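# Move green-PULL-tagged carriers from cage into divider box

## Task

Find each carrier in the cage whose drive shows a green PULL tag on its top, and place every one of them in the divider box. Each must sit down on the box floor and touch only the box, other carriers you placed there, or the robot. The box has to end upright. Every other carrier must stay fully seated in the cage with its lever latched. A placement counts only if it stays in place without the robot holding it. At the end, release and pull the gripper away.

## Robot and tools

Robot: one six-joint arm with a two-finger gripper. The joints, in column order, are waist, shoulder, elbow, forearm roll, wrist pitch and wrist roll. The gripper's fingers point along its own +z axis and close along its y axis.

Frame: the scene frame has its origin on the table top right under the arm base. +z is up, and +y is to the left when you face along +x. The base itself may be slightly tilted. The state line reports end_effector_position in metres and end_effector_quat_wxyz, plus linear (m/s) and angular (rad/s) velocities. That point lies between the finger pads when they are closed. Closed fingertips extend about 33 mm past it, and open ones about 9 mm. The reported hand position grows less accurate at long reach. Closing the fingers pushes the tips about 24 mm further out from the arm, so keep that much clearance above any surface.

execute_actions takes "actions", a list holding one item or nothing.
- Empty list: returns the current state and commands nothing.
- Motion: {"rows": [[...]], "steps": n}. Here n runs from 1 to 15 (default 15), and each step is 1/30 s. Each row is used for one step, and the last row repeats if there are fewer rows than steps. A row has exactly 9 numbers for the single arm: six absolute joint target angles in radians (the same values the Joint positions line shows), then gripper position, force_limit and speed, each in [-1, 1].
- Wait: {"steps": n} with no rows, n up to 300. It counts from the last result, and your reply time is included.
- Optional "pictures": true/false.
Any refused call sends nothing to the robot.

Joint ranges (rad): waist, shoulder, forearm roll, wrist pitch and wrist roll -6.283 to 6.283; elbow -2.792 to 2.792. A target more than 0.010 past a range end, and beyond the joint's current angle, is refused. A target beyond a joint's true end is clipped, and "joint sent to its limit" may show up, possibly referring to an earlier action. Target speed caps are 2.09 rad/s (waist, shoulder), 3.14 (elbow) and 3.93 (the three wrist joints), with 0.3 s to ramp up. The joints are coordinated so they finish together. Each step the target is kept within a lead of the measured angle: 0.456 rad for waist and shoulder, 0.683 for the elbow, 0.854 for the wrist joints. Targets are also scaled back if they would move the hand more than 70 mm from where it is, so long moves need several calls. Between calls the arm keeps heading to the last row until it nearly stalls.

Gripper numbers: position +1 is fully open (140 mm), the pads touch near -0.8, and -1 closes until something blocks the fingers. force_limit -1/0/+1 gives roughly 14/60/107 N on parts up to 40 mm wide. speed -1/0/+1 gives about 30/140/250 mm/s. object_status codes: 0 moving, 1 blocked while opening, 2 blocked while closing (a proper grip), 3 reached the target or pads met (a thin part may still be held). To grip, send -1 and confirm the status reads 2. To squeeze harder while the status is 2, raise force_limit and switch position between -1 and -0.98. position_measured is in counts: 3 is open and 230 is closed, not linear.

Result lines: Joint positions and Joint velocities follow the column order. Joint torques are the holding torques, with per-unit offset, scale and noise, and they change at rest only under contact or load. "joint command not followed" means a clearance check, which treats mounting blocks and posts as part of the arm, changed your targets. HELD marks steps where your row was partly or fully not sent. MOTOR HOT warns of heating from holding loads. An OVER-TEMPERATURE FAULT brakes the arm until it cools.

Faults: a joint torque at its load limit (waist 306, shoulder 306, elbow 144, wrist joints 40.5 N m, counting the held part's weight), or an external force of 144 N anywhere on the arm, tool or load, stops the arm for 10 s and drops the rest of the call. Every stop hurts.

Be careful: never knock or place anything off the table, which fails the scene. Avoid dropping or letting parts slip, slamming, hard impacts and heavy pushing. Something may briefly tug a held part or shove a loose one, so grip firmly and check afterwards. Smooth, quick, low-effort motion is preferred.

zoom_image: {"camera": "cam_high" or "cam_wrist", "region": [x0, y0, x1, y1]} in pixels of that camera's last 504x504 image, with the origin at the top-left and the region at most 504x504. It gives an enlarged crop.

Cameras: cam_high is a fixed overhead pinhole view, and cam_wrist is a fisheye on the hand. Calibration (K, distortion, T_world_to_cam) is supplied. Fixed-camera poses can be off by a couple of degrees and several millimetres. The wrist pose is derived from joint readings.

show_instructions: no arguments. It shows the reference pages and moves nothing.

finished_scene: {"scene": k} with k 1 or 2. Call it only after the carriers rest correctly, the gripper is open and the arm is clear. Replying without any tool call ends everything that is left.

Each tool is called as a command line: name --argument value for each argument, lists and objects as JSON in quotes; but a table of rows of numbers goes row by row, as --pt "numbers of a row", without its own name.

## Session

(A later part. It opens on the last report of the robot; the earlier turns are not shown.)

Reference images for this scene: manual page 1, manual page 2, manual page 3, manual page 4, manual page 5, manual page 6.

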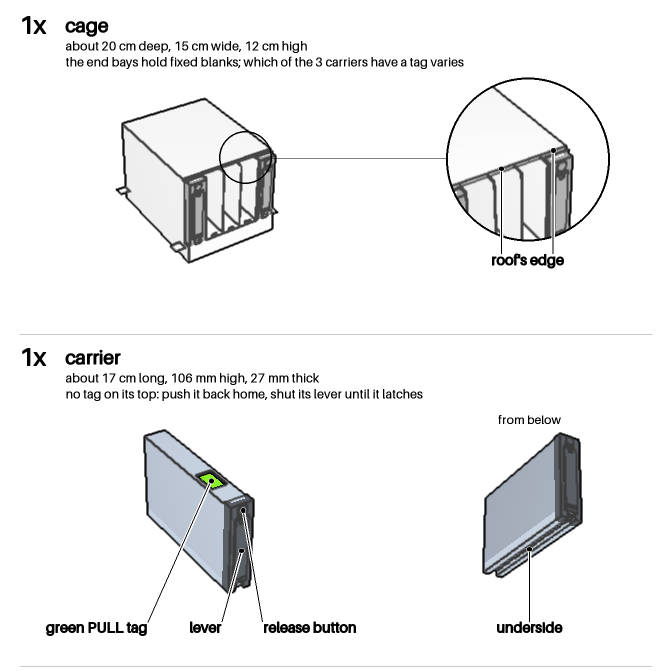

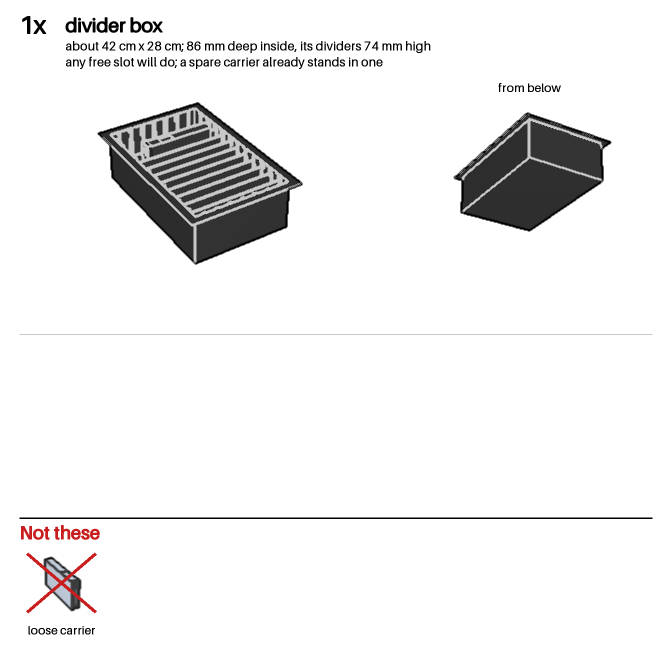

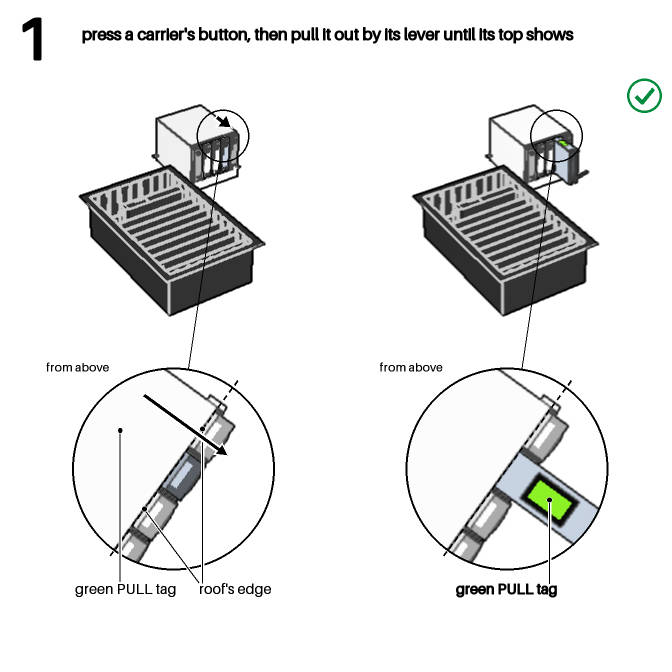

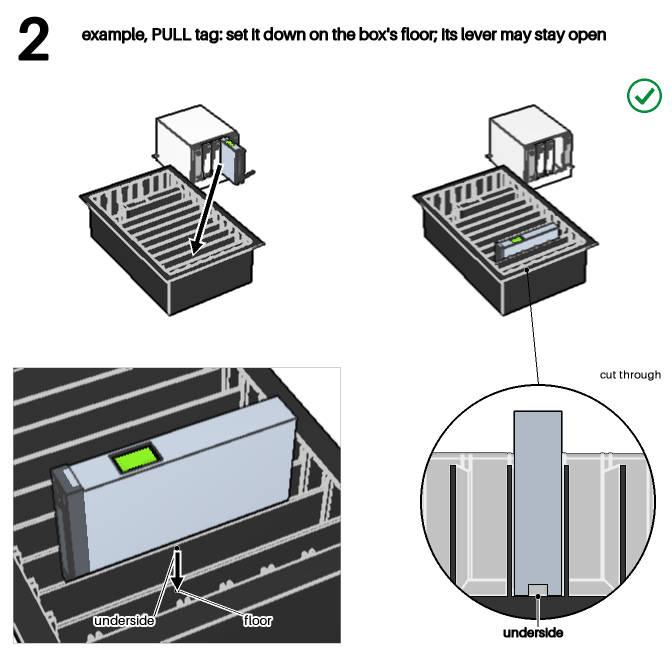

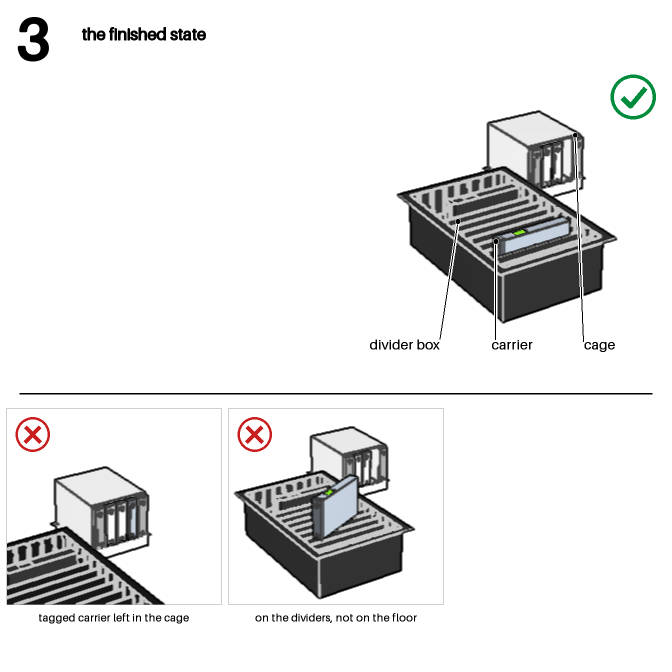

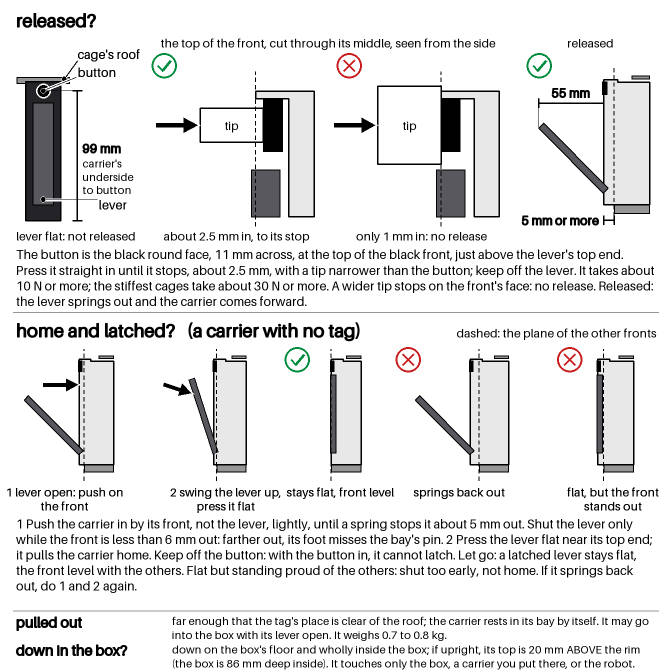

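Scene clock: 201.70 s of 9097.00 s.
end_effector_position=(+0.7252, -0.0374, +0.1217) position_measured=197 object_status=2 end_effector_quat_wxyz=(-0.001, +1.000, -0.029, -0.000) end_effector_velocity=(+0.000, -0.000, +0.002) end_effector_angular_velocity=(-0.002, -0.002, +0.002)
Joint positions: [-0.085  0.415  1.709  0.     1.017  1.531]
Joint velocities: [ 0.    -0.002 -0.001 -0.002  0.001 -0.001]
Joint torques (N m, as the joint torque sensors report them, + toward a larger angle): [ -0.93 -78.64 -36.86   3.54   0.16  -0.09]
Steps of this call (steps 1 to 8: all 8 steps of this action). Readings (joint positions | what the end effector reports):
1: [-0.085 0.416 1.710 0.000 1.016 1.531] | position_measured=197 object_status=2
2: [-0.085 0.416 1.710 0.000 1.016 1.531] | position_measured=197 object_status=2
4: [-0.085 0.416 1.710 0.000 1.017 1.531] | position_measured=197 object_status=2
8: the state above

execute_actions --actions '[{"rows":[[-0.0849,0.4129,1.7125,0,1.0162,1.5307,-1,1,-0.6],[-0.0850,0.4088,1.7187,0,1.0141,1.5306,-1,1,-0.6],[-0.0852,0.4032,1.7271,0,1.0113,1.5304,-1,1,-0.6],[-0.0855,0.3963,1.7376,0,1.0077,1.5301,-1,1,-0.6],[-0.0859,0.3881,1.7502,0,1.0033,1.5297,-1,1,-0.6],[-0.0862,0.3798,1.7627,0,0.9991,1.5294,-1,1,-0.6],[-0.0866,0.3710,1.7757,0,0.9949,1.5290,-1,1,-0.6],[-0.0870,0.3621,1.7887,0,0.9908,1.5286,-1,1,-0.6],[-0.0874,0.3533,1.8017,0,0.9866,1.5282,-1,1,-0.6],[-0.0878,0.3444,1.8146,0,0.9826,1.5278,-1,1,-0.6],[-0.0882,0.3356,1.8275,0,0.9785,1.5274,-1,1,-0.6],[-0.0886,0.3270,1.8398,0,0.9748,1.5270,-1,1,-0.6],[-0.0890,0.3184,1.8520,0,0.9712,1.5266,-1,1,-0.6],[-0.0895,0.3098,1.8642,0,0.9676,1.5261,-1,1,-0.6],[-0.0899,0.3013,1.8763,0,0.9640,1.5257,-1,1,-0.6]],"steps":15}]' --pictures false

execute_actions --actions '[{"rows":[[-0.0903,0.2927,1.8883,0,0.9606,1.5253,-1,1,-0.6],[-0.0907,0.2845,1.9000,0,0.9571,1.5249,-1,1,-0.6],[-0.0911,0.2777,1.9097,0,0.9542,1.5245,-1,1,-0.6],[-0.0915,0.2710,1.9193,0,0.9513,1.5241,-1,1,-0.6],[-0.0918,0.2655,1.9271,0,0.9490,1.5238,-1,1,-0.6]],"steps":12}]'

Scene clock: 205.60 s of 9097.00 s.
end_effector_position=(+0.6604, -0.0336, +0.1220) position_measured=197 object_status=2 end_effector_quat_wxyz=(-0.001, +1.000, -0.029, +0.000) end_effector_velocity=(-0.185, +0.011, -0.000) end_effector_angular_velocity=(+0.000, +0.001, +0.001)
Joint positions: [-0.089  0.325  1.842 -0.     0.974  1.527]
Joint velocities: [-0.012 -0.256  0.366  0.    -0.109 -0.013]
Joint torques (N m, as the joint torque sensors report them, + toward a larger angle): [ -0.44 -68.73 -38.99   3.8   -0.21  -0.2 ]
Steps of this call (steps 1 to 15: the robot went on to your last target; steps 16 to 90: nothing new was sent; then 0.40 s passed at rest; steps 91 to 105: all 15 steps of this action). Readings (joint positions | what the end effector reports):
91: [-0.085 0.415 1.709 -0.000 1.017 1.531] | position_measured=197 object_status=2
92: [-0.085 0.414 1.710 -0.000 1.017 1.531] | position_measured=197 object_status=2
94: [-0.085 0.409 1.717 -0.000 1.014 1.531] | position_measured=197 object_status=2
98: [-0.086 0.385 1.755 -0.000 1.002 1.530] | position_measured=197 object_status=2
105: the state above

Scene clock: 206.00 s of 9097.00 s.
end_effector_position=(+0.6174, -0.0310, +0.1211) position_measured=197 object_status=2 end_effector_quat_wxyz=(-0.001, +1.000, -0.029, +0.000) end_effector_velocity=(-0.002, -0.000, -0.000) end_effector_angular_velocity=(+0.000, +0.001, -0.000)
Joint positions: [-0.092  0.266  1.927 -0.     0.949  1.524]
Joint velocities: [-0.001 -0.002  0.004  0.    -0.001 -0.   ]
Joint torques (N m, as the joint torque sensors report them, + toward a larger angle): [ -0.06 -64.44 -37.34   3.82   0.04   0.  ]
Steps of this call (steps 1 to 12: all 12 steps of this action). Readings (joint positions | what the end effector reports):
1: [-0.089 0.316 1.855 -0.000 0.970 1.526] | position_measured=197 object_status=2
2: [-0.090 0.308 1.867 -0.000 0.967 1.526] | position_measured=197 object_status=2
4: [-0.090 0.291 1.891 -0.000 0.960 1.525] | position_measured=197 object_status=2
8: [-0.092 0.268 1.924 -0.000 0.950 1.524] | position_measured=197 object_status=2
12: the state above
camera_calibration (this result's frames):
cam_wrist: T_world_to_cam=[[-0.299252, -0.954157, -0.00580763, 0.158273], [-0.920139, 0.286961, 0.266455, 0.555901], [-0.252573, 0.0850808, -0.96383, 0.45108], [0, 0, 0, 1]] pos_world=[0.6728, -0.0468828, 0.287562]

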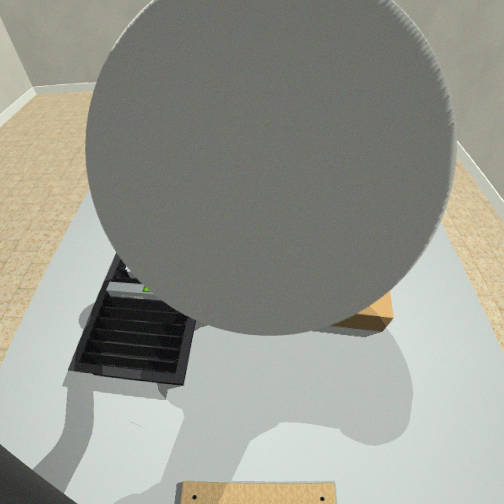

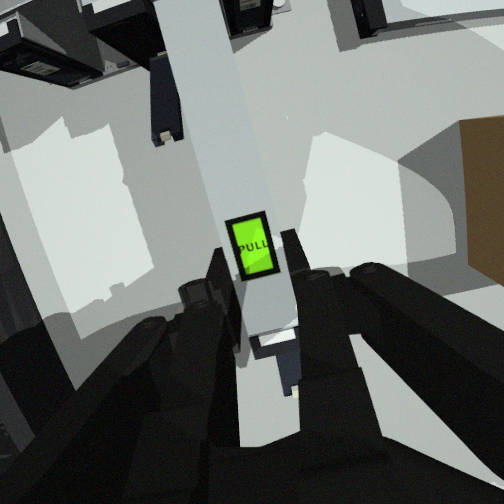

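execute_actions --actions '[{"rows":[[-0.0918,0.2600,1.9240,0,0.9576,1.5238,-1,1,-0.6],[-0.0918,0.2520,1.9170,0,0.9726,1.5238,-1,1,-0.6],[-0.0918,0.2430,1.9080,0,0.9906,1.5238,-1,1,-0.6],[-0.0918,0.2330,1.8980,0,1.0106,1.5238,-1,1,-0.6],[-0.0918,0.2230,1.8875,0,1.0311,1.5238,-1,1,-0.6],[-0.0918,0.2130,1.8765,0,1.0521,1.5238,-1,1,-0.6],[-0.0918,0.2030,1.8650,0,1.0736,1.5238,-1,1,-0.6],[-0.0918,0.1930,1.8530,0,1.0956,1.5238,-1,1,-0.6],[-0.0918,0.1830,1.8400,0,1.1186,1.5238,-1,1,-0.6],[-0.0918,0.1735,1.8265,0,1.1416,1.5238,-1,1,-0.6],[-0.0918,0.1641,1.8120,0,1.1655,1.5238,-1,1,-0.6]],"steps":15}]' --pictures false

execute_actions --actions '[{"rows":[[-0.085,0.1630,1.8133,0,1.1653,1.51,-1,1,-0.6],[-0.075,0.1620,1.8145,0,1.1651,1.49,-1,1,-0.6],[-0.06,0.1605,1.8162,0,1.1649,1.46,-1,1,-0.6],[-0.04,0.1585,1.8185,0,1.1646,1.42,-1,1,-0.6],[-0.02,0.1565,1.8208,0,1.1643,1.38,-1,1,-0.6],[0.0,0.1545,1.8232,0,1.1639,1.34,-1,1,-0.6],[0.02,0.1524,1.8256,0,1.1636,1.30,-1,1,-0.6],[0.04,0.1503,1.8280,0,1.1633,1.265,-1,1,-0.6],[0.06,0.1482,1.8305,0,1.1629,1.225,-1,1,-0.6],[0.08,0.1461,1.8329,0,1.1626,1.19,-1,1,-0.6],[0.10,0.1440,1.8353,0,1.1623,1.15,-1,1,-0.6],[0.12,0.1419,1.8378,0,1.1619,1.11,-1,1,-0.6],[0.14,0.1398,1.8402,0,1.1616,1.07,-1,1,-0.6],[0.16,0.1377,1.8426,0,1.1613,1.03,-1,1,-0.6],[0.18,0.1356,1.8451,0,1.1609,0.99,-1,1,-0.6]],"steps":15}]' --pictures false

execute_actions --actions '[{"rows":[[0.20,0.1335,1.8475,0,1.1606,0.953,-1,1,-0.6],[0.22,0.1314,1.8500,0,1.1602,0.914,-1,1,-0.6],[0.24,0.1294,1.8523,0,1.1599,0.875,-1,1,-0.6],[0.26,0.1273,1.8548,0,1.1595,0.836,-1,1,-0.6],[0.28,0.1252,1.8572,0,1.1592,0.797,-1,1,-0.6],[0.30,0.1231,1.8596,0,1.1589,0.758,-1,1,-0.6],[0.32,0.1211,1.8620,0,1.1585,0.719,-1,1,-0.6],[0.34,0.1190,1.8644,0,1.1582,0.680,-1,1,-0.6],[0.36,0.1169,1.8668,0,1.1579,0.641,-1,1,-0.6],[0.38,0.1148,1.8693,0,1.1575,0.602,-1,1,-0.6],[0.40,0.1127,1.8717,0,1.1572,0.563,-1,1,-0.6],[0.415,0.1112,1.8735,0,1.1569,0.533,-1,1,-0.6],[0.428,0.1098,1.8751,0,1.1567,0.508,-1,1,-0.6],[0.436,0.1090,1.8760,0,1.1566,0.492,-1,1,-0.6],[0.4399,0.1086,1.8765,0,1.1565,0.4845,-1,1,-0.6]],"steps":15}]' --pictures false

execute_actions --actions '[{"rows":[[0.4399,0.1086,1.8765,0,1.1565,0.4845,-1,1,-0.6],[0.4399,0.1086,1.8765,0,1.1565,0.4845,-1,1,-0.6],[0.4399,0.1086,1.8765,0,1.1565,0.4845,-1,1,-0.6],[0.4399,0.1130,1.8832,0,1.1454,0.4845,-1,1,-0.6],[0.4399,0.1180,1.8908,0,1.1328,0.4845,-1,1,-0.6],[0.4399,0.1235,1.8992,0,1.1189,0.4845,-1,1,-0.6],[0.4399,0.1290,1.9075,0,1.1051,0.4845,-1,1,-0.6],[0.4399,0.1340,1.9151,0,1.0925,0.4845,-1,1,-0.6],[0.4399,0.1384,1.9218,0,1.0814,0.4845,-1,1,-0.6]],"steps":15}]'

Scene clock: 215.23 s of 9097.00 s.
end_effector_position=(+0.6155, -0.0310, +0.2378) position_measured=197 object_status=2 end_effector_quat_wxyz=(-0.001, +1.000, -0.029, +0.001) end_effector_velocity=(-0.006, +0.000, +0.061) end_effector_angular_velocity=(+0.001, +0.009, -0.000)
Joint positions: [-0.092  0.165  1.814  0.     1.161  1.524]
Joint velocities: [-0.    -0.046 -0.064  0.     0.118 -0.   ]
Joint torques (N m, as the joint torque sensors report them, + toward a larger angle): [ -3.38 -31.35 -26.34   2.81  -0.6   -0.16]
Steps of this call (steps 1 to 15: the robot went on to your last target; steps 16 to 90: nothing new was sent; then 5.73 s passed at rest; steps 91 to 105: all 15 steps of this action). Readings (joint positions | what the end effector reports):
91: [-0.092 0.265 1.927 -0.000 0.949 1.524] | position_measured=197 object_status=2
92: [-0.092 0.264 1.927 -0.000 0.951 1.524] | position_measured=197 object_status=2
94: [-0.092 0.254 1.919 -0.000 0.969 1.524] | position_measured=197 object_status=2
98: [-0.092 0.221 1.885 -0.000 1.036 1.524] | position_measured=197 object_status=2
105: the state above

Scene clock: 215.73 s of 9097.00 s.
end_effector_position=(+0.5952, +0.0915, +0.2402) position_measured=197 object_status=2 end_effector_quat_wxyz=(-0.001, +0.964, +0.265, +0.000) end_effector_velocity=(-0.092, +0.342, +0.001) end_effector_angular_velocity=(-0.000, -0.003, +1.721)
Joint positions: [0.11  0.143 1.836 0.    1.162 1.129]
Joint velocities: [ 0.58  -0.061  0.07   0.    -0.009 -1.14 ]
Joint torques (N m, as the joint torque sensors report them, + toward a larger angle): [ -0.97 -55.5  -40.31   4.16   0.03  -0.33]
Steps of this call (steps 1 to 15: all 15 steps of this action). Readings (joint positions | what the end effector reports):
1: [-0.092 0.165 1.813 0.000 1.163 1.524] | position_measured=197 object_status=2
2: [-0.090 0.164 1.813 0.000 1.164 1.520] | position_measured=197 object_status=2
4: [-0.078 0.163 1.813 0.000 1.165 1.496] | position_measured=197 object_status=2
8: [-0.024 0.157 1.820 0.000 1.165 1.387] | position_measured=197 object_status=2
15: the state above

Scene clock: 216.23 s of 9097.00 s.
end_effector_position=(+0.5243, +0.2529, +0.2403) position_measured=197 object_status=2 end_effector_quat_wxyz=(-0.001, +0.762, +0.647, +0.001) end_effector_velocity=(-0.151, +0.237, -0.001) end_effector_angular_velocity=(-0.000, -0.001, +1.397)
Joint positions: [ 0.405  0.112  1.872 -0.     1.157  0.554]
Joint velocities: [ 0.476 -0.05   0.059  0.001 -0.008 -0.922]
Joint torques (N m, as the joint torque sensors report them, + toward a larger angle): [-10.88 -48.96 -40.64   3.71   0.34   0.19]
Steps of this call (steps 1 to 15: all 15 steps of this action). Readings (joint positions | what the end effector reports):
1: [0.129 0.141 1.839 0.000 1.162 1.091] | position_measured=197 object_status=2
2: [0.149 0.139 1.841 -0.000 1.161 1.052] | position_measured=197 object_status=2
4: [0.189 0.135 1.846 -0.000 1.161 0.974] | position_measured=197 object_status=2
8: [0.269 0.126 1.856 -0.000 1.159 0.818] | position_measured=197 object_status=2
15: the state above

Scene clock: 216.73 s of 9097.00 s.
end_effector_position=(+0.5129, +0.2703, +0.2006) position_measured=197 object_status=2 end_effector_quat_wxyz=(-0.000, +0.728, +0.686, +0.001) end_effector_velocity=(-0.000, -0.000, -0.005) end_effector_angular_velocity=(+0.000, -0.001, +0.000)
Joint positions: [ 0.44   0.138  1.921 -0.     1.082  0.485]
Joint velocities: [ 0.     0.003  0.006 -0.    -0.01  -0.   ]
Joint torques (N m, as the joint torque sensors report them, + toward a larger angle): [ -1.41 -51.69 -39.59   4.13  -0.2   -0.03]
Steps of this call (steps 1 to 15: all 15 steps of this action). Readings (joint positions | what the end effector reports):
1: [0.419 0.111 1.874 -0.000 1.157 0.525] | position_measured=197 object_status=2
2: [0.430 0.110 1.875 -0.000 1.157 0.504] | position_measured=197 object_status=2
4: [0.439 0.109 1.876 -0.000 1.156 0.487] | position_measured=197 object_status=2
8: [0.440 0.121 1.895 -0.000 1.125 0.485] | position_measured=197 object_status=2
15: the state above
camera_calibration (this result's frames):
cam_wrist: T_world_to_cam=[[0.954237, -0.299022, -0.00418035, -0.405372], [-0.287307, -0.920554, 0.26464, 0.354313], [-0.0829812, -0.251328, -0.964338, 0.479669], [0, 0, 0, 1]] pos_world=[0.528421, 0.325504, 0.367104]

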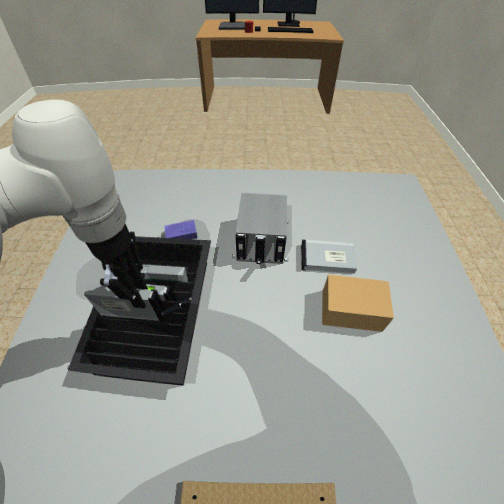

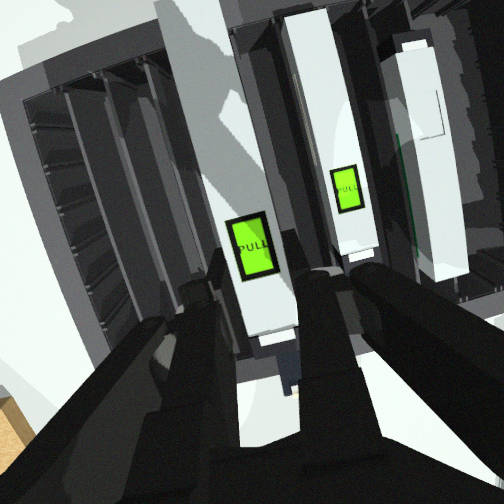

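zoom_image --camera "cam_wrist" --region '[180, 0, 380, 260]'

Region (180, 0, 380, 260) of cam_wrist's 504x504 image, scaled by 1.938, with more detail than that image has; it fills the left 388 columns of this view, and the rest is white.

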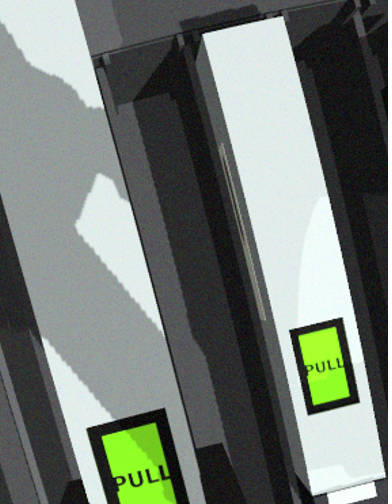

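execute_actions --actions '[{"rows":[[0.4399,0.1401,1.9239,0,1.0776,0.4845,-1,1,-0.6],[0.4399,0.1417,1.9260,0,1.0739,0.4845,-1,1,-0.6],[0.4399,0.1430,1.9277,0,1.0709,0.4845,-1,1,-0.6],[0.4399,0.1438,1.9287,0,1.0691,0.4845,-1,1,-0.6],[0.4399,0.1443,1.9293,0,1.0680,0.4845,-1,1,-0.6],[0.4399,0.1448,1.9299,0,1.0669,0.4845,-1,1,-0.6],[0.4399,0.1452,1.9305,0,1.0659,0.4845,-1,1,-0.6],[0.4399,0.1456,1.9310,0,1.0650,0.4845,-1,1,-0.6],[0.4399,0.1460,1.9315,0,1.0641,0.4845,-1,1,-0.6],[0.4399,0.1464,1.9320,0,1.0632,0.4845,-1,1,-0.6],[0.4399,0.1468,1.9325,0,1.0623,0.4845,-1,1,-0.6]],"steps":15}]' --pictures false

Scene clock: 220.00 s of 9097.00 s.
end_effector_position=(+0.5129, +0.2704, +0.1902) position_measured=197 object_status=2 end_effector_quat_wxyz=(-0.001, +0.728, +0.686, +0.001) end_effector_velocity=(-0.000, +0.000, -0.002) end_effector_angular_velocity=(+0.000, +0.000, +0.000)
Joint positions: [0.44  0.147 1.932 0.    1.062 0.484]
Joint velocities: [ 0.001  0.001  0.002  0.    -0.003  0.   ]
Joint torques (N m, as the joint torque sensors report them, + toward a larger angle): [ -1.1  -53.66 -39.15   3.97   0.53  -0.07]
Steps of this call (steps 1 to 15: the robot went on to your last target; steps 16 to 83: nothing new was sent; steps 84 to 98: all 15 steps of this action). Readings (joint positions | what the end effector reports):
84: [0.440 0.138 1.922 0.000 1.081 0.484] | position_measured=197 object_status=2
85: [0.440 0.139 1.922 0.000 1.080 0.484] | position_measured=197 object_status=2
87: [0.440 0.141 1.926 0.000 1.075 0.484] | position_measured=197 object_status=2
91: [0.440 0.145 1.930 0.000 1.067 0.484] | position_measured=197 object_status=2
98: the state above

execute_actions --actions '[{"rows":[[0.4399,0.1477,1.9336,0,1.0603,0.4845,-1,1,-0.6],[0.4399,0.1489,1.9352,0,1.0575,0.4845,-1,1,-0.6],[0.4399,0.1509,1.9377,0,1.0530,0.4845,-1,1,-0.6],[0.4399,0.1535,1.9408,0,1.0473,0.4845,-1,1,-0.6],[0.4399,0.1562,1.9439,0,1.0415,0.4845,-1,1,-0.6],[0.4399,0.1589,1.9469,0,1.0358,0.4845,-1,1,-0.6],[0.4399,0.1616,1.9499,0,1.0301,0.4845,-1,1,-0.6],[0.4399,0.1643,1.9529,0,1.0244,0.4845,-1,1,-0.6],[0.4399,0.1670,1.9559,0,1.0187,0.4845,-1,1,-0.6],[0.4399,0.1697,1.9589,0,1.0130,0.4845,-1,1,-0.6],[0.4399,0.1724,1.9618,0,1.0074,0.4845,-1,1,-0.6],[0.4399,0.1752,1.9648,0,1.0016,0.4845,-1,1,-0.6],[0.4399,0.1779,1.9677,0,0.9960,0.4845,-1,1,-0.6]],"steps":15}]'

Scene clock: 223.30 s of 9097.00 s.
end_effector_position=(+0.5129, +0.2703, +0.1572) position_measured=197 object_status=2 end_effector_quat_wxyz=(-0.000, +0.727, +0.686, +0.001) end_effector_velocity=(-0.000, -0.001, -0.048) end_effector_angular_velocity=(-0.004, +0.002, +0.002)
Joint positions: [ 0.44   0.176  1.966 -0.     1.     0.484]
Joint velocities: [ 0.     0.045  0.046 -0.003 -0.088 -0.   ]
Joint torques (N m, as the joint torque sensors report them, + toward a larger angle): [  0.09 -63.72 -39.97   4.96   0.96  -0.07]
Steps of this call (steps 1 to 15: the robot went on to your last target; steps 16 to 84: nothing new was sent; steps 85 to 99: all 15 steps of this action). Readings (joint positions | what the end effector reports):
85: [0.440 0.147 1.933 -0.000 1.062 0.484] | position_measured=197 object_status=2
86: [0.440 0.147 1.933 -0.000 1.062 0.484] | position_measured=197 object_status=2
88: [0.440 0.149 1.935 -0.000 1.057 0.484] | position_measured=197 object_status=2
92: [0.440 0.158 1.946 -0.000 1.038 0.484] | position_measured=197 object_status=2
99: the state above
camera_calibration (this result's frames):
cam_wrist: T_world_to_cam=[[0.954247, -0.298988, -0.00437293, -0.405473], [-0.287213, -0.920538, 0.264799, 0.365758], [-0.0831972, -0.251428, -0.964294, 0.437961], [0, 0, 0, 1]] pos_world=[0.528409, 0.325578, 0.323698]

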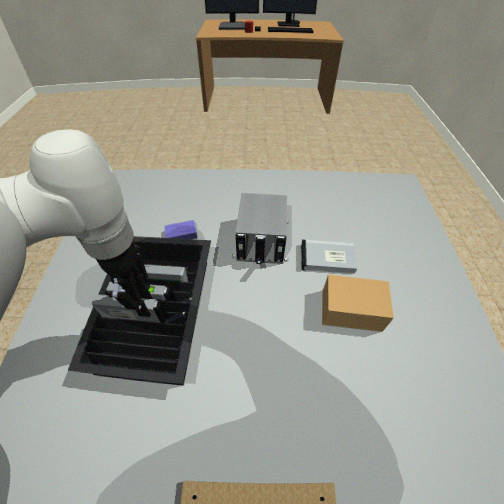

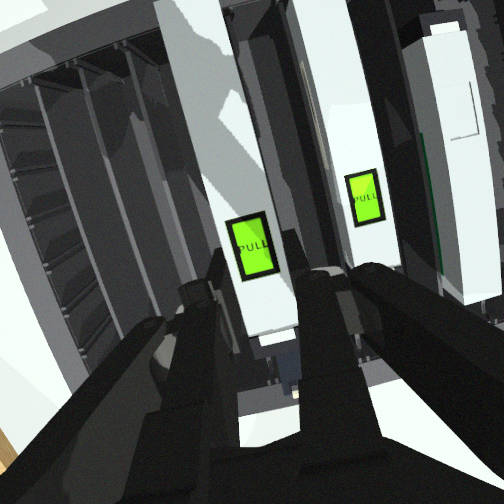

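execute_actions --actions '[{"rows":[[0.4399,0.1808,1.9705,0,0.9903,0.4845,-1,1,-0.6],[0.4399,0.1847,1.9743,0,0.9826,0.4845,-1,1,-0.6],[0.4399,0.1886,1.9780,0,0.9750,0.4845,-1,1,-0.6],[0.4399,0.1926,1.9816,0,0.9674,0.4845,-1,1,-0.6],[0.4399,0.1966,1.9853,0,0.9597,0.4845,-1,1,-0.6],[0.4399,0.2007,1.9889,0,0.9520,0.4845,-1,1,-0.6],[0.4399,0.2048,1.9925,0,0.9443,0.4845,-1,1,-0.6],[0.4399,0.2079,1.9952,0,0.9385,0.4845,-1,1,-0.6],[0.4399,0.2100,1.9970,0,0.9346,0.4845,-1,1,-0.6],[0.4399,0.2115,1.9983,0,0.9318,0.4845,-1,1,-0.6],[0.4399,0.2125,1.9992,0,0.9299,0.4845,-1,1,-0.6],[0.4399,0.2133,1.9998,0,0.9285,0.4845,-1,1,-0.6],[0.4399,0.2138,2.0003,0,0.9275,0.4845,-1,1,-0.6]],"steps":15}]' --pictures false

execute_actions --actions '[{"rows":[[0.4399,0.2142,2.0006,0,0.9268,0.4845,-1,1,-0.6],[0.4399,0.2142,2.0006,0,0.9268,0.4845,-1,1,-0.6],[0.4399,0.2146,2.0009,0,0.9261,0.4845,-1,1,-0.6],[0.4399,0.2146,2.0009,0,0.9261,0.4845,-1,1,-0.6],[0.4399,0.2150,2.0012,0,0.9254,0.4845,-1,1,-0.6]],"steps":12}]'

Scene clock: 226.47 s of 9097.00 s.
end_effector_position=(+0.5128, +0.2704, +0.1201) position_measured=197 object_status=2 end_effector_quat_wxyz=(-0.001, +0.728, +0.686, +0.001) end_effector_velocity=(+0.000, +0.000, -0.010) end_effector_angular_velocity=(+0.000, -0.002, +0.001)
Joint positions: [0.44  0.213 2.    0.    0.929 0.484]
Joint velocities: [ 0.     0.011  0.009 -0.001 -0.021 -0.001]
Joint torques (N m, as the joint torque sensors report them, + toward a larger angle): [  0.59 -58.08 -33.09   4.55   2.21   0.19]
Steps of this call (steps 1 to 15: the robot went on to your last target; steps 16 to 80: nothing new was sent; steps 81 to 95: all 15 steps of this action). Readings (joint positions | what the end effector reports):
81: [0.440 0.178 1.968 0.000 0.996 0.484] | position_measured=197 object_status=2
82: [0.440 0.179 1.969 0.000 0.994 0.484] | position_measured=197 object_status=2
84: [0.440 0.184 1.974 0.000 0.984 0.484] | position_measured=197 object_status=2
88: [0.440 0.199 1.987 0.000 0.955 0.484] | position_measured=197 object_status=2
95: the state above

Scene clock: 226.87 s of 9097.00 s.
end_effector_position=(+0.5128, +0.2704, +0.1185) position_measured=197 object_status=2 end_effector_quat_wxyz=(-0.001, +0.728, +0.686, +0.001) end_effector_velocity=(-0.000, -0.000, -0.001) end_effector_angular_velocity=(-0.000, +0.001, -0.001)
Joint positions: [0.44  0.215 2.001 0.    0.925 0.484]
Joint velocities: [-0.     0.     0.001 -0.    -0.     0.001]
Joint torques (N m, as the joint torque sensors report them, + toward a larger angle): [ -0.92 -56.58 -32.4    4.44   1.4    0.07]
Steps of this call (steps 1 to 12: all 12 steps of this action). Readings (joint positions | what the end effector reports):
1: [0.440 0.214 2.000 0.000 0.928 0.484] | position_measured=197 object_status=2
2: [0.440 0.214 2.000 0.000 0.928 0.484] | position_measured=197 object_status=2
4: [0.440 0.214 2.001 0.000 0.927 0.484] | position_measured=197 object_status=2
8: [0.440 0.215 2.001 0.000 0.926 0.484] | position_measured=197 object_status=2
12: the state above
camera_calibration (this result's frames):
cam_wrist: T_world_to_cam=[[0.95423, -0.299044, -0.00432755, -0.40556], [-0.287291, -0.920559, 0.264642, 0.376133], [-0.0831234, -0.251286, -0.964337, 0.400557], [0, 0, 0, 1]] pos_world=[0.528353, 0.325627, 0.284977]

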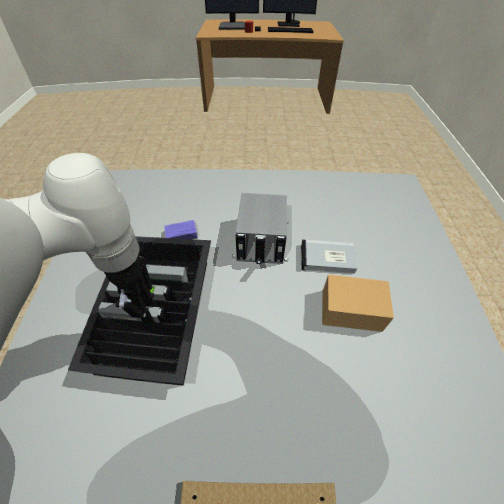

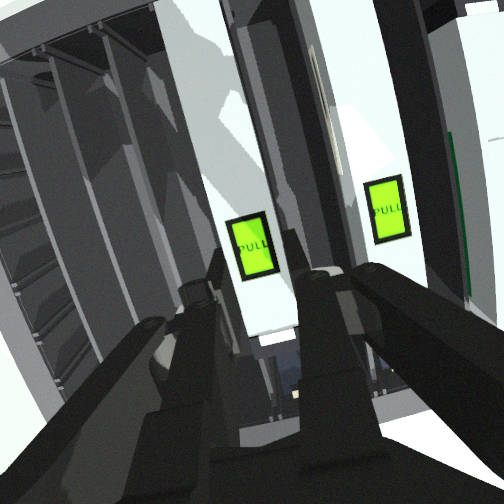

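execute_actions --actions '[{"rows":[[0.4399,0.2154,2.0016,0,0.9246,0.4845,-1,1,-0.6],[0.4399,0.2154,2.0016,0,0.9246,0.4845,-1,1,-0.6],[0.4399,0.2158,2.0019,0,0.9239,0.4845,-1,1,-0.6]],"steps":10}]' --pictures false

Scene clock: 228.00 s of 9097.00 s.
end_effector_position=(+0.5128, +0.2704, +0.1177) position_measured=197 object_status=2 end_effector_quat_wxyz=(-0.000, +0.728, +0.686, +0.001) end_effector_velocity=(-0.001, +0.000, -0.000) end_effector_angular_velocity=(+0.000, +0.001, -0.000)
Joint positions: [ 0.44   0.216  2.002 -0.     0.924  0.484]
Joint velocities: [ 0.    -0.     0.001  0.001 -0.    -0.   ]
Joint torques (N m, as the joint torque sensors report them, + toward a larger angle): [ -0.9  -56.49 -31.9    4.44   1.81   0.11]
Steps of this call (steps 1 to 15: the robot went on to your last target; steps 16 to 24: nothing new was sent; steps 25 to 34: all 10 steps of this action). Readings (joint positions | what the end effector reports):
25: [0.440 0.215 2.001 -0.000 0.925 0.484] | position_measured=197 object_status=2
26: [0.440 0.215 2.001 -0.000 0.925 0.484] | position_measured=197 object_status=2
28: [0.440 0.215 2.002 -0.000 0.924 0.484] | position_measured=197 object_status=2
32: [0.440 0.216 2.002 -0.000 0.924 0.484] | position_measured=197 object_status=2
34: the state above

execute_actions --actions '[{"rows":[[0.4399,0.2162,2.0023,0,0.9231,0.4845,-1,1,-0.6],[0.4399,0.2162,2.0023,0,0.9231,0.4845,-1,1,-0.6],[0.4399,0.2166,2.0026,0,0.9224,0.4845,-1,1,-0.6]],"steps":10}]' --pictures false

Scene clock: 237.80 s of 9097.00 s.
end_effector_position=(+0.5129, +0.2704, +0.1170) position_measured=197 object_status=2 end_effector_quat_wxyz=(-0.000, +0.728, +0.686, +0.001) end_effector_velocity=(+0.001, +0.001, +0.000) end_effector_angular_velocity=(+0.001, -0.001, -0.001)
Joint positions: [ 0.44   0.216  2.002 -0.     0.922  0.484]
Joint velocities: [ 0.     0.    -0.001  0.    -0.001  0.001]
Joint torques (N m, as the joint torque sensors report them, + toward a larger angle): [ -0.44 -44.91 -26.43   4.31  -0.58   0.38]
Steps of this call (steps 1 to 15: the robot went on to your last target; steps 16 to 90: nothing new was sent; then 6.47 s passed at rest; steps 91 to 100: all 10 steps of this action). Readings (joint positions | what the end effector reports):
91: [0.440 0.216 2.002 -0.000 0.924 0.484] | position_measured=197 object_status=2
92: [0.440 0.216 2.002 -0.000 0.924 0.484] | position_measured=197 object_status=2
94: [0.440 0.216 2.002 -0.000 0.923 0.484] | position_measured=197 object_status=2
98: [0.440 0.216 2.002 -0.000 0.923 0.484] | position_measured=197 object_status=2
100: the state above

Floor contact. Release and rise.

execute_actions --actions '[{"rows":[[0.4399,0.2162,2.0023,0,0.9231,0.4845,-0.4,1,-0.3],[0.4399,0.2162,2.0023,0,0.9231,0.4845,-0.4,1,-0.3],[0.4399,0.2162,2.0023,0,0.9231,0.4845,-0.4,1,-0.3],[0.4399,0.2162,2.0023,0,0.9231,0.4845,-0.4,1,-0.3],[0.4399,0.2162,2.0023,0,0.9231,0.4845,-0.4,1,-0.3],[0.4399,0.2162,2.0023,0,0.9231,0.4845,-0.4,1,-0.3],[0.4399,0.2162,2.0023,0,0.9231,0.4845,-0.4,1,-0.3],[0.4399,0.2079,1.9952,0,0.9385,0.4845,-0.4,1,-0.3],[0.4399,0.1986,1.9871,0,0.9559,0.4845,-0.4,1,-0.3],[0.4399,0.1886,1.9780,0,0.9750,0.4845,-0.4,1,-0.3],[0.4399,0.1779,1.9677,0,0.9960,0.4845,-0.4,1,-0.3],[0.4399,0.1697,1.9589,0,1.0130,0.4845,-0.4,1,-0.3],[0.4399,0.1643,1.9529,0,1.0244,0.4845,-0.4,1,-0.3]],"steps":15}]'

Scene clock: 239.97 s of 9097.00 s.
end_effector_position=(+0.5131, +0.2705, +0.1634) position_measured=179 object_status=3 end_effector_quat_wxyz=(-0.000, +0.728, +0.686, +0.001) end_effector_velocity=(+0.003, +0.002, +0.173) end_effector_angular_velocity=(+0.008, -0.013, +0.001)
Joint positions: [0.44  0.171 1.96  0.    1.011 0.484]
Joint velocities: [ 0.001 -0.163 -0.167  0.003  0.314 -0.001]
Joint torques (N m, as the joint torque sensors report them, + toward a larger angle): [ -3.19 -32.36 -24.04   2.89  -0.15  -0.19]
Steps of this call (steps 1 to 15: the robot went on to your last target; steps 16 to 50: nothing new was sent; steps 51 to 65: all 15 steps of this action). Readings (joint positions | what the end effector reports):
51: [0.440 0.217 2.003 -0.000 0.922 0.484] | position_measured=197 object_status=0
52: [0.440 0.217 2.003 -0.000 0.922 0.484] | position_measured=197 object_status=0
54: [0.440 0.217 2.003 -0.000 0.923 0.484] | position_measured=184 object_status=0
58: [0.440 0.217 2.003 -0.000 0.923 0.484] | position_measured=179 object_status=0
65: the state above
camera_calibration (this result's frames):
cam_wrist: T_world_to_cam=[[0.954222, -0.299072, -0.00413022, -0.405634], [-0.287384, -0.920582, 0.264462, 0.364442], [-0.0828954, -0.251169, -0.964387, 0.443781], [0, 0, 0, 1]] pos_world=[0.528587, 0.325648, 0.329921]

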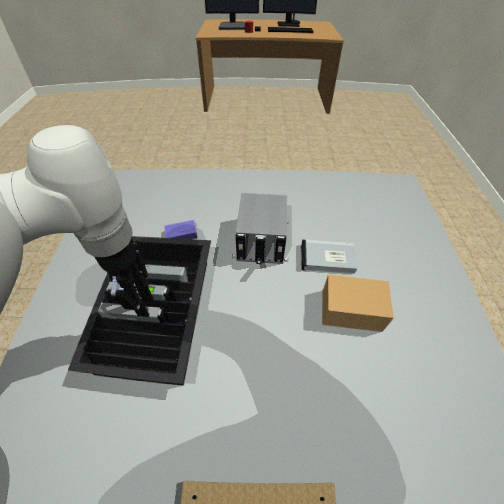

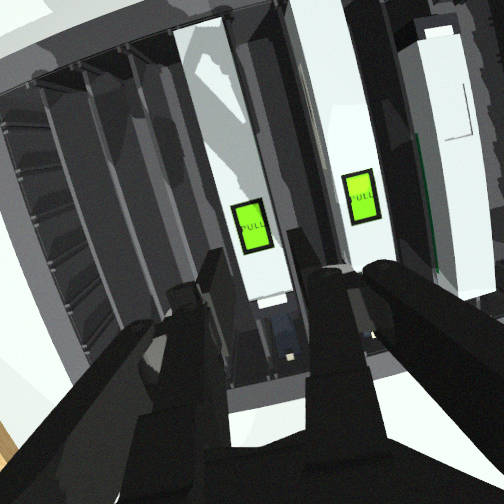

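execute_actions --actions '[{"rows":[[0.43,0.1643,1.9529,0,1.0244,0.505,-0.55,0,0],[0.415,0.1643,1.9529,0,1.0244,0.537,-0.55,0,0],[0.395,0.1643,1.9529,0,1.0244,0.58,-0.55,0,0],[0.37,0.1643,1.9529,0,1.0244,0.632,-0.55,0,0],[0.345,0.1643,1.9529,0,1.0244,0.685,-0.55,0,0],[0.32,0.1643,1.9529,0,1.0244,0.738,-0.55,0,0],[0.295,0.1643,1.9529,0,1.0244,0.79,-0.55,0,0],[0.27,0.1643,1.9529,0,1.0244,0.843,-0.55,0,0],[0.245,0.1643,1.9529,0,1.0244,0.896,-0.55,0,0],[0.22,0.1643,1.9529,0,1.0244,0.949,-0.55,0,0],[0.195,0.1643,1.9529,0,1.0244,1.0,-0.55,0,0],[0.17,0.1645,1.96,0,1.004,1.055,-0.55,0,0],[0.145,0.1648,1.97,0,0.975,1.107,-0.55,0,0],[0.12,0.1652,1.985,0,0.931,1.16,-0.55,0,0],[0.095,0.1657,2.003,0,0.879,1.213,-0.55,0,0]],"steps":15}]' --pictures false

execute_actions --actions '[{"rows":[[0.07,0.1662,2.022,0,0.823,1.266,-0.55,0,0],[0.046,0.1667,2.042,0,0.765,1.316,-0.55,0,0],[0.024,0.1673,2.062,0,0.707,1.363,-0.55,0,0],[0.004,0.1678,2.082,0,0.649,1.405,-0.55,0,0],[-0.014,0.1684,2.102,0,0.59,1.443,-0.55,0,0],[-0.03,0.1689,2.122,0,0.532,1.477,-0.55,0,0],[-0.043,0.1695,2.142,0,0.474,1.504,-0.55,0,0],[-0.053,0.1700,2.162,0,0.416,1.525,-0.55,0,0],[-0.060,0.1706,2.182,0,0.358,1.54,-0.55,0,0],[-0.0641,0.1710,2.199,0,0.308,1.5486,-0.55,0,0],[-0.0641,0.1714,2.213,0,0.268,1.5486,-0.55,0,0],[-0.0641,0.1717,2.224,0,0.236,1.5486,-0.55,0,0],[-0.0641,0.1719,2.2310,0,0.2152,1.5486,-0.55,0,0]],"steps":15}]' --pictures false

execute_actions --actions '[{"steps":8}]'

Scene clock: 246.80 s of 9097.00 s.
end_effector_position=(+0.5650, +0.1376, +0.1692) position_measured=199 object_status=3 end_effector_quat_wxyz=(-0.000, +0.931, +0.365, +0.004) end_effector_velocity=(+0.130, -0.389, -0.042) end_effector_angular_velocity=(+0.042, -0.171, -2.169)
Joint positions: [ 0.194  0.164  1.954 -0.     1.017  1.004]
Joint velocities: [-0.7   -0.     0.088  0.    -0.267  1.468]
Joint torques (N m, as the joint torque sensors report them, + toward a larger angle): [  3.06 -48.21 -29.87   3.05   0.07   0.1 ]
Steps of this call (steps 1 to 30: the robot went on to your last target; steps 31 to 90: nothing new was sent; then 3.33 s passed at rest; steps 91 to 105: all 15 steps of this action). Readings (joint positions | what the end effector reports):
91: [0.440 0.164 1.953 -0.000 1.024 0.485] | position_measured=179 object_status=0
92: [0.438 0.164 1.953 -0.000 1.024 0.490] | position_measured=182 object_status=0
94: [0.422 0.164 1.953 -0.000 1.024 0.523] | position_measured=196 object_status=0
98: [0.355 0.164 1.953 -0.000 1.024 0.663] | position_measured=199 object_status=0
105: the state above

Scene clock: 247.30 s of 9097.00 s.
end_effector_position=(+0.6450, -0.0116, +0.0933) position_measured=199 object_status=3 end_effector_quat_wxyz=(+0.012, +0.972, -0.017, +0.232) end_effector_velocity=(+0.066, -0.099, -0.054) end_effector_angular_velocity=(+0.079, -0.822, -0.418)
Joint positions: [-0.057  0.171  2.203 -0.     0.299  1.534]
Joint velocities: [-0.145  0.012  0.438 -0.    -1.265  0.305]
Joint torques (N m, as the joint torque sensors report them, + toward a larger angle): [  1.22 -51.72 -34.29   3.72  -1.3    0.43]
Steps of this call (steps 1 to 15: all 15 steps of this action). Readings (joint positions | what the end effector reports):
1: [0.171 0.164 1.959 -0.000 1.003 1.053] | position_measured=199 object_status=3
2: [0.148 0.164 1.968 -0.000 0.978 1.100] | position_measured=199 object_status=3
4: [0.107 0.165 1.998 -0.000 0.893 1.187] | position_measured=199 object_status=3
8: [0.030 0.167 2.065 -0.000 0.698 1.349] | position_measured=199 object_status=3
15: the state above

Scene clock: 247.57 s of 9097.00 s.
end_effector_position=(+0.6494, -0.0163, +0.0907) position_measured=199 object_status=3 end_effector_quat_wxyz=(+0.012, +0.966, -0.027, +0.259) end_effector_velocity=(-0.002, +0.000, -0.002) end_effector_angular_velocity=(+0.001, +0.002, -0.001)
Joint positions: [-0.064  0.172  2.231 -0.     0.215  1.549]
Joint velocities: [-0.     0.     0.004  0.001 -0.002  0.001]
Joint torques (N m, as the joint torque sensors report them, + toward a larger angle): [ -1.93 -44.93 -28.88   2.93  -1.15  -0.35]
Steps of this call (steps 1 to 8: the robot went on to your last target). Readings (joint positions | what the end effector reports):
1: [-0.061 0.171 2.215 -0.000 0.261 1.542] | position_measured=199 object_status=3
2: [-0.063 0.172 2.224 -0.000 0.235 1.547] | position_measured=199 object_status=3
4: [-0.064 0.172 2.230 -0.000 0.217 1.548] | position_measured=199 object_status=3
8: the state above
camera_calibration (this result's frames):
cam_wrist: T_world_to_cam=[[-0.264765, -0.957342, -0.115741, 0.169281], [-0.927988, 0.285582, -0.239333, 0.640265], [0.262178, 0.0440392, -0.964014, 0.0936463], [0, 0, 0, 1]] pos_world=[0.614426, -0.0249122, 0.263106]

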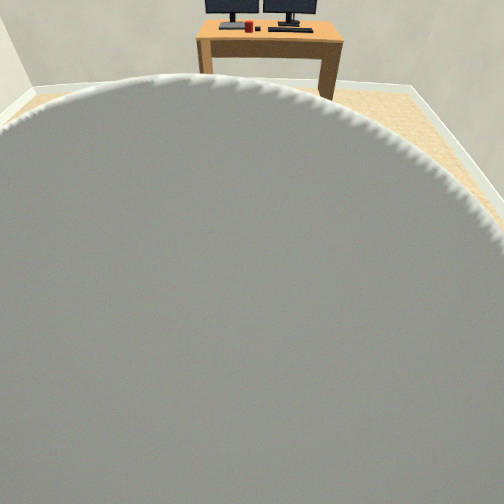

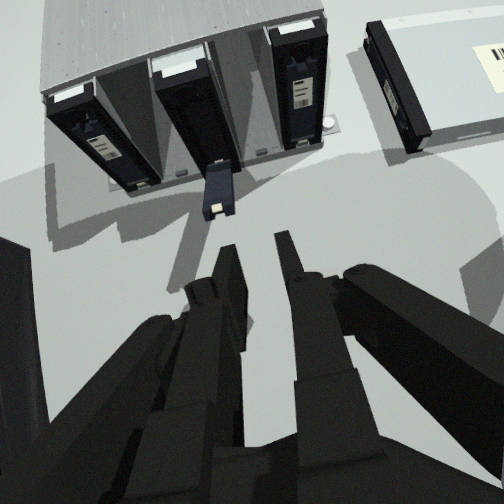

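execute_actions --actions '[{"rows":[[-0.0640,0.1750,2.2250,0,0.2180,1.5487,-0.55,0,0],[-0.0639,0.1790,2.2170,0,0.2220,1.5488,-0.55,0,0],[-0.0638,0.1830,2.2090,0,0.2260,1.5489,-0.55,0,0],[-0.0637,0.1865,2.2017,0,0.2298,1.5490,-0.55,0,0],[-0.0636,0.1900,2.1944,0,0.2336,1.5491,-0.55,0,0],[-0.0635,0.1935,2.1871,0,0.2374,1.5493,-0.55,0,0],[-0.0634,0.1970,2.1798,0,0.2412,1.5494,-0.55,0,0],[-0.0633,0.2006,2.1724,0,0.2450,1.5495,-0.55,0,0],[-0.0632,0.2042,2.1649,0,0.2489,1.5496,-0.55,0,0],[-0.0631,0.2078,2.1574,0,0.2527,1.5497,-0.55,0,0],[-0.0630,0.2112,2.1497,0,0.2570,1.5498,-0.55,0,0],[-0.0629,0.2146,2.1419,0,0.2614,1.5499,-0.55,0,0],[-0.0628,0.2180,2.1342,0,0.2657,1.5500,-0.55,0,0]],"steps":15}]'

Scene clock: 250.53 s of 9097.00 s.
end_effector_position=(+0.6927, -0.0189, +0.1021) position_measured=199 object_status=3 end_effector_quat_wxyz=(+0.012, +0.966, -0.027, +0.256) end_effector_velocity=(+0.046, -0.001, +0.003) end_effector_angular_velocity=(+0.003, +0.042, +0.003)
Joint positions: [-0.063  0.216  2.142  0.     0.265  1.55 ]
Joint velocities: [ 0.003  0.065 -0.112  0.     0.089 -0.   ]
Joint torques (N m, as the joint torque sensors report them, + toward a larger angle): [  -4.44  -57.54 -101.87    3.9   -35.61    1.25]
Steps of this call (steps 1 to 30: the robot went on to your last target; steps 31 to 74: nothing new was sent; steps 75 to 89: all 15 steps of this action). Readings (joint positions | what the end effector reports):
75: [-0.064 0.172 2.231 0.000 0.215 1.549] | position_measured=199 object_status=3
76: [-0.064 0.173 2.230 0.000 0.216 1.549] | position_measured=199 object_status=3
78: [-0.064 0.178 2.220 0.000 0.221 1.549] | position_measured=199 object_status=3
82: [-0.064 0.192 2.191 0.000 0.236 1.549] | position_measured=199 object_status=3
89: the state above
camera_calibration (this result's frames):
cam_wrist: T_world_to_cam=[[-0.265248, -0.95724, -0.11548, 0.179894], [-0.929122, 0.285767, -0.23467, 0.684213], [0.257636, 0.0450487, -0.965191, 0.0966679], [0, 0, 0, 1]] pos_world=[0.658529, -0.0276788, 0.274642]

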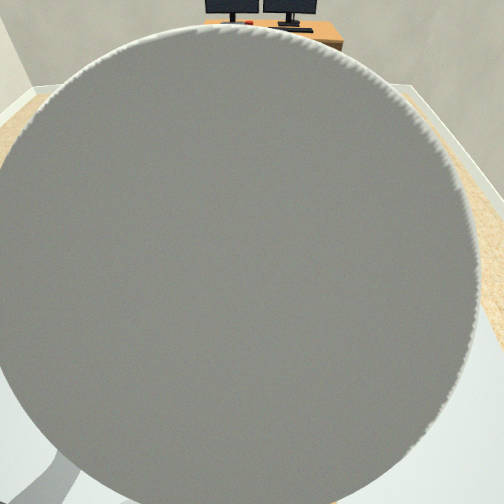

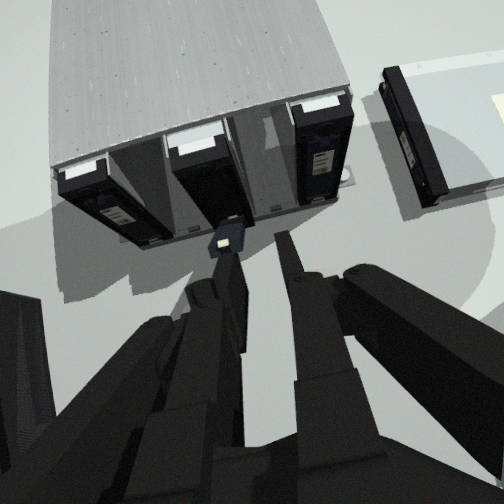

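execute_actions --actions '[{"rows":[[-0.0634,0.1970,2.1798,0,0.2412,1.5494,-0.55,0,0]],"steps":12}]'

Scene clock: 260.60 s of 9097.00 s.
end_effector_position=(+0.6894, -0.0186, +0.0996) position_measured=199 object_status=3 end_effector_quat_wxyz=(+0.011, +0.967, -0.027, +0.251) end_effector_velocity=(-0.001, +0.000, -0.001) end_effector_angular_velocity=(+0.000, +0.001, +0.000)
Joint positions: [-0.063  0.216  2.143  0.     0.274  1.55 ]
Joint velocities: [ 0.     0.     0.001 -0.    -0.    -0.   ]
Joint torques (N m, as the joint torque sensors report them, + toward a larger angle): [  0.38 -49.74 -43.35   3.49  -7.73  -0.02]
FORCE FAULT: contact force on the arm reached its limit, and the arm stopped for 10 seconds. The contact can be on any part of the arm, not only on its tool. The arm's remaining commands of this call were not run. The arm holds still and accepts commands again. Move the arm away from the contact; if what it grips holds it there, let go first. Pushing or pulling that hard again can fault the arm again.
The stop began at step 2 of this call (marked STOPPED below). From that step on the arm followed nothing that you had sent. 12 steps, steps kept back included, did not run and will not run. Nothing is kept back now, and the robot has no last target.
Steps of this call (step 1: the robot went on to your last target; steps 2 to 302: the stop). Readings (joint positions | what the end effector reports):
1: [-0.063 0.216 2.143 0.000 0.270 1.550] | position_measured=199 object_status=3
2: [-0.063 0.216 2.143 0.000 0.273 1.550] | position_measured=199 object_status=3 STOPPED
4: [-0.063 0.216 2.143 0.000 0.274 1.550] | position_measured=199 object_status=3
8: [-0.063 0.216 2.143 0.000 0.274 1.550] | position_measured=199 object_status=3
302: the state above
camera_calibration (this result's frames):
cam_wrist: T_world_to_cam=[[-0.266399, -0.957157, -0.113497, 0.179585], [-0.931506, 0.285919, -0.224825, 0.681129], [0.247644, 0.0458299, -0.967766, 0.102254], [0, 0, 0, 1]] pos_world=[0.656995, -0.0275432, 0.272476]

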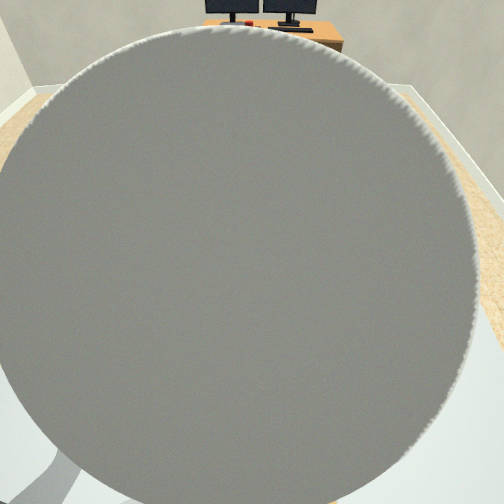

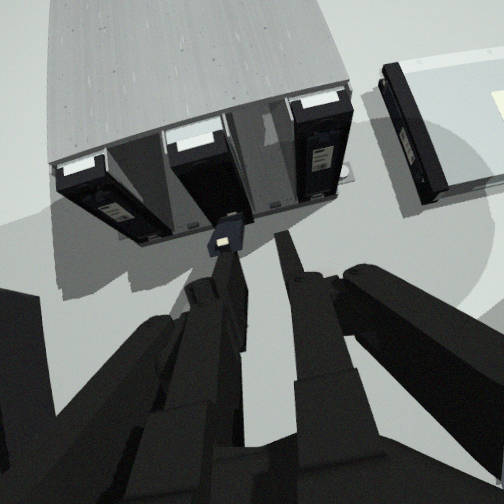

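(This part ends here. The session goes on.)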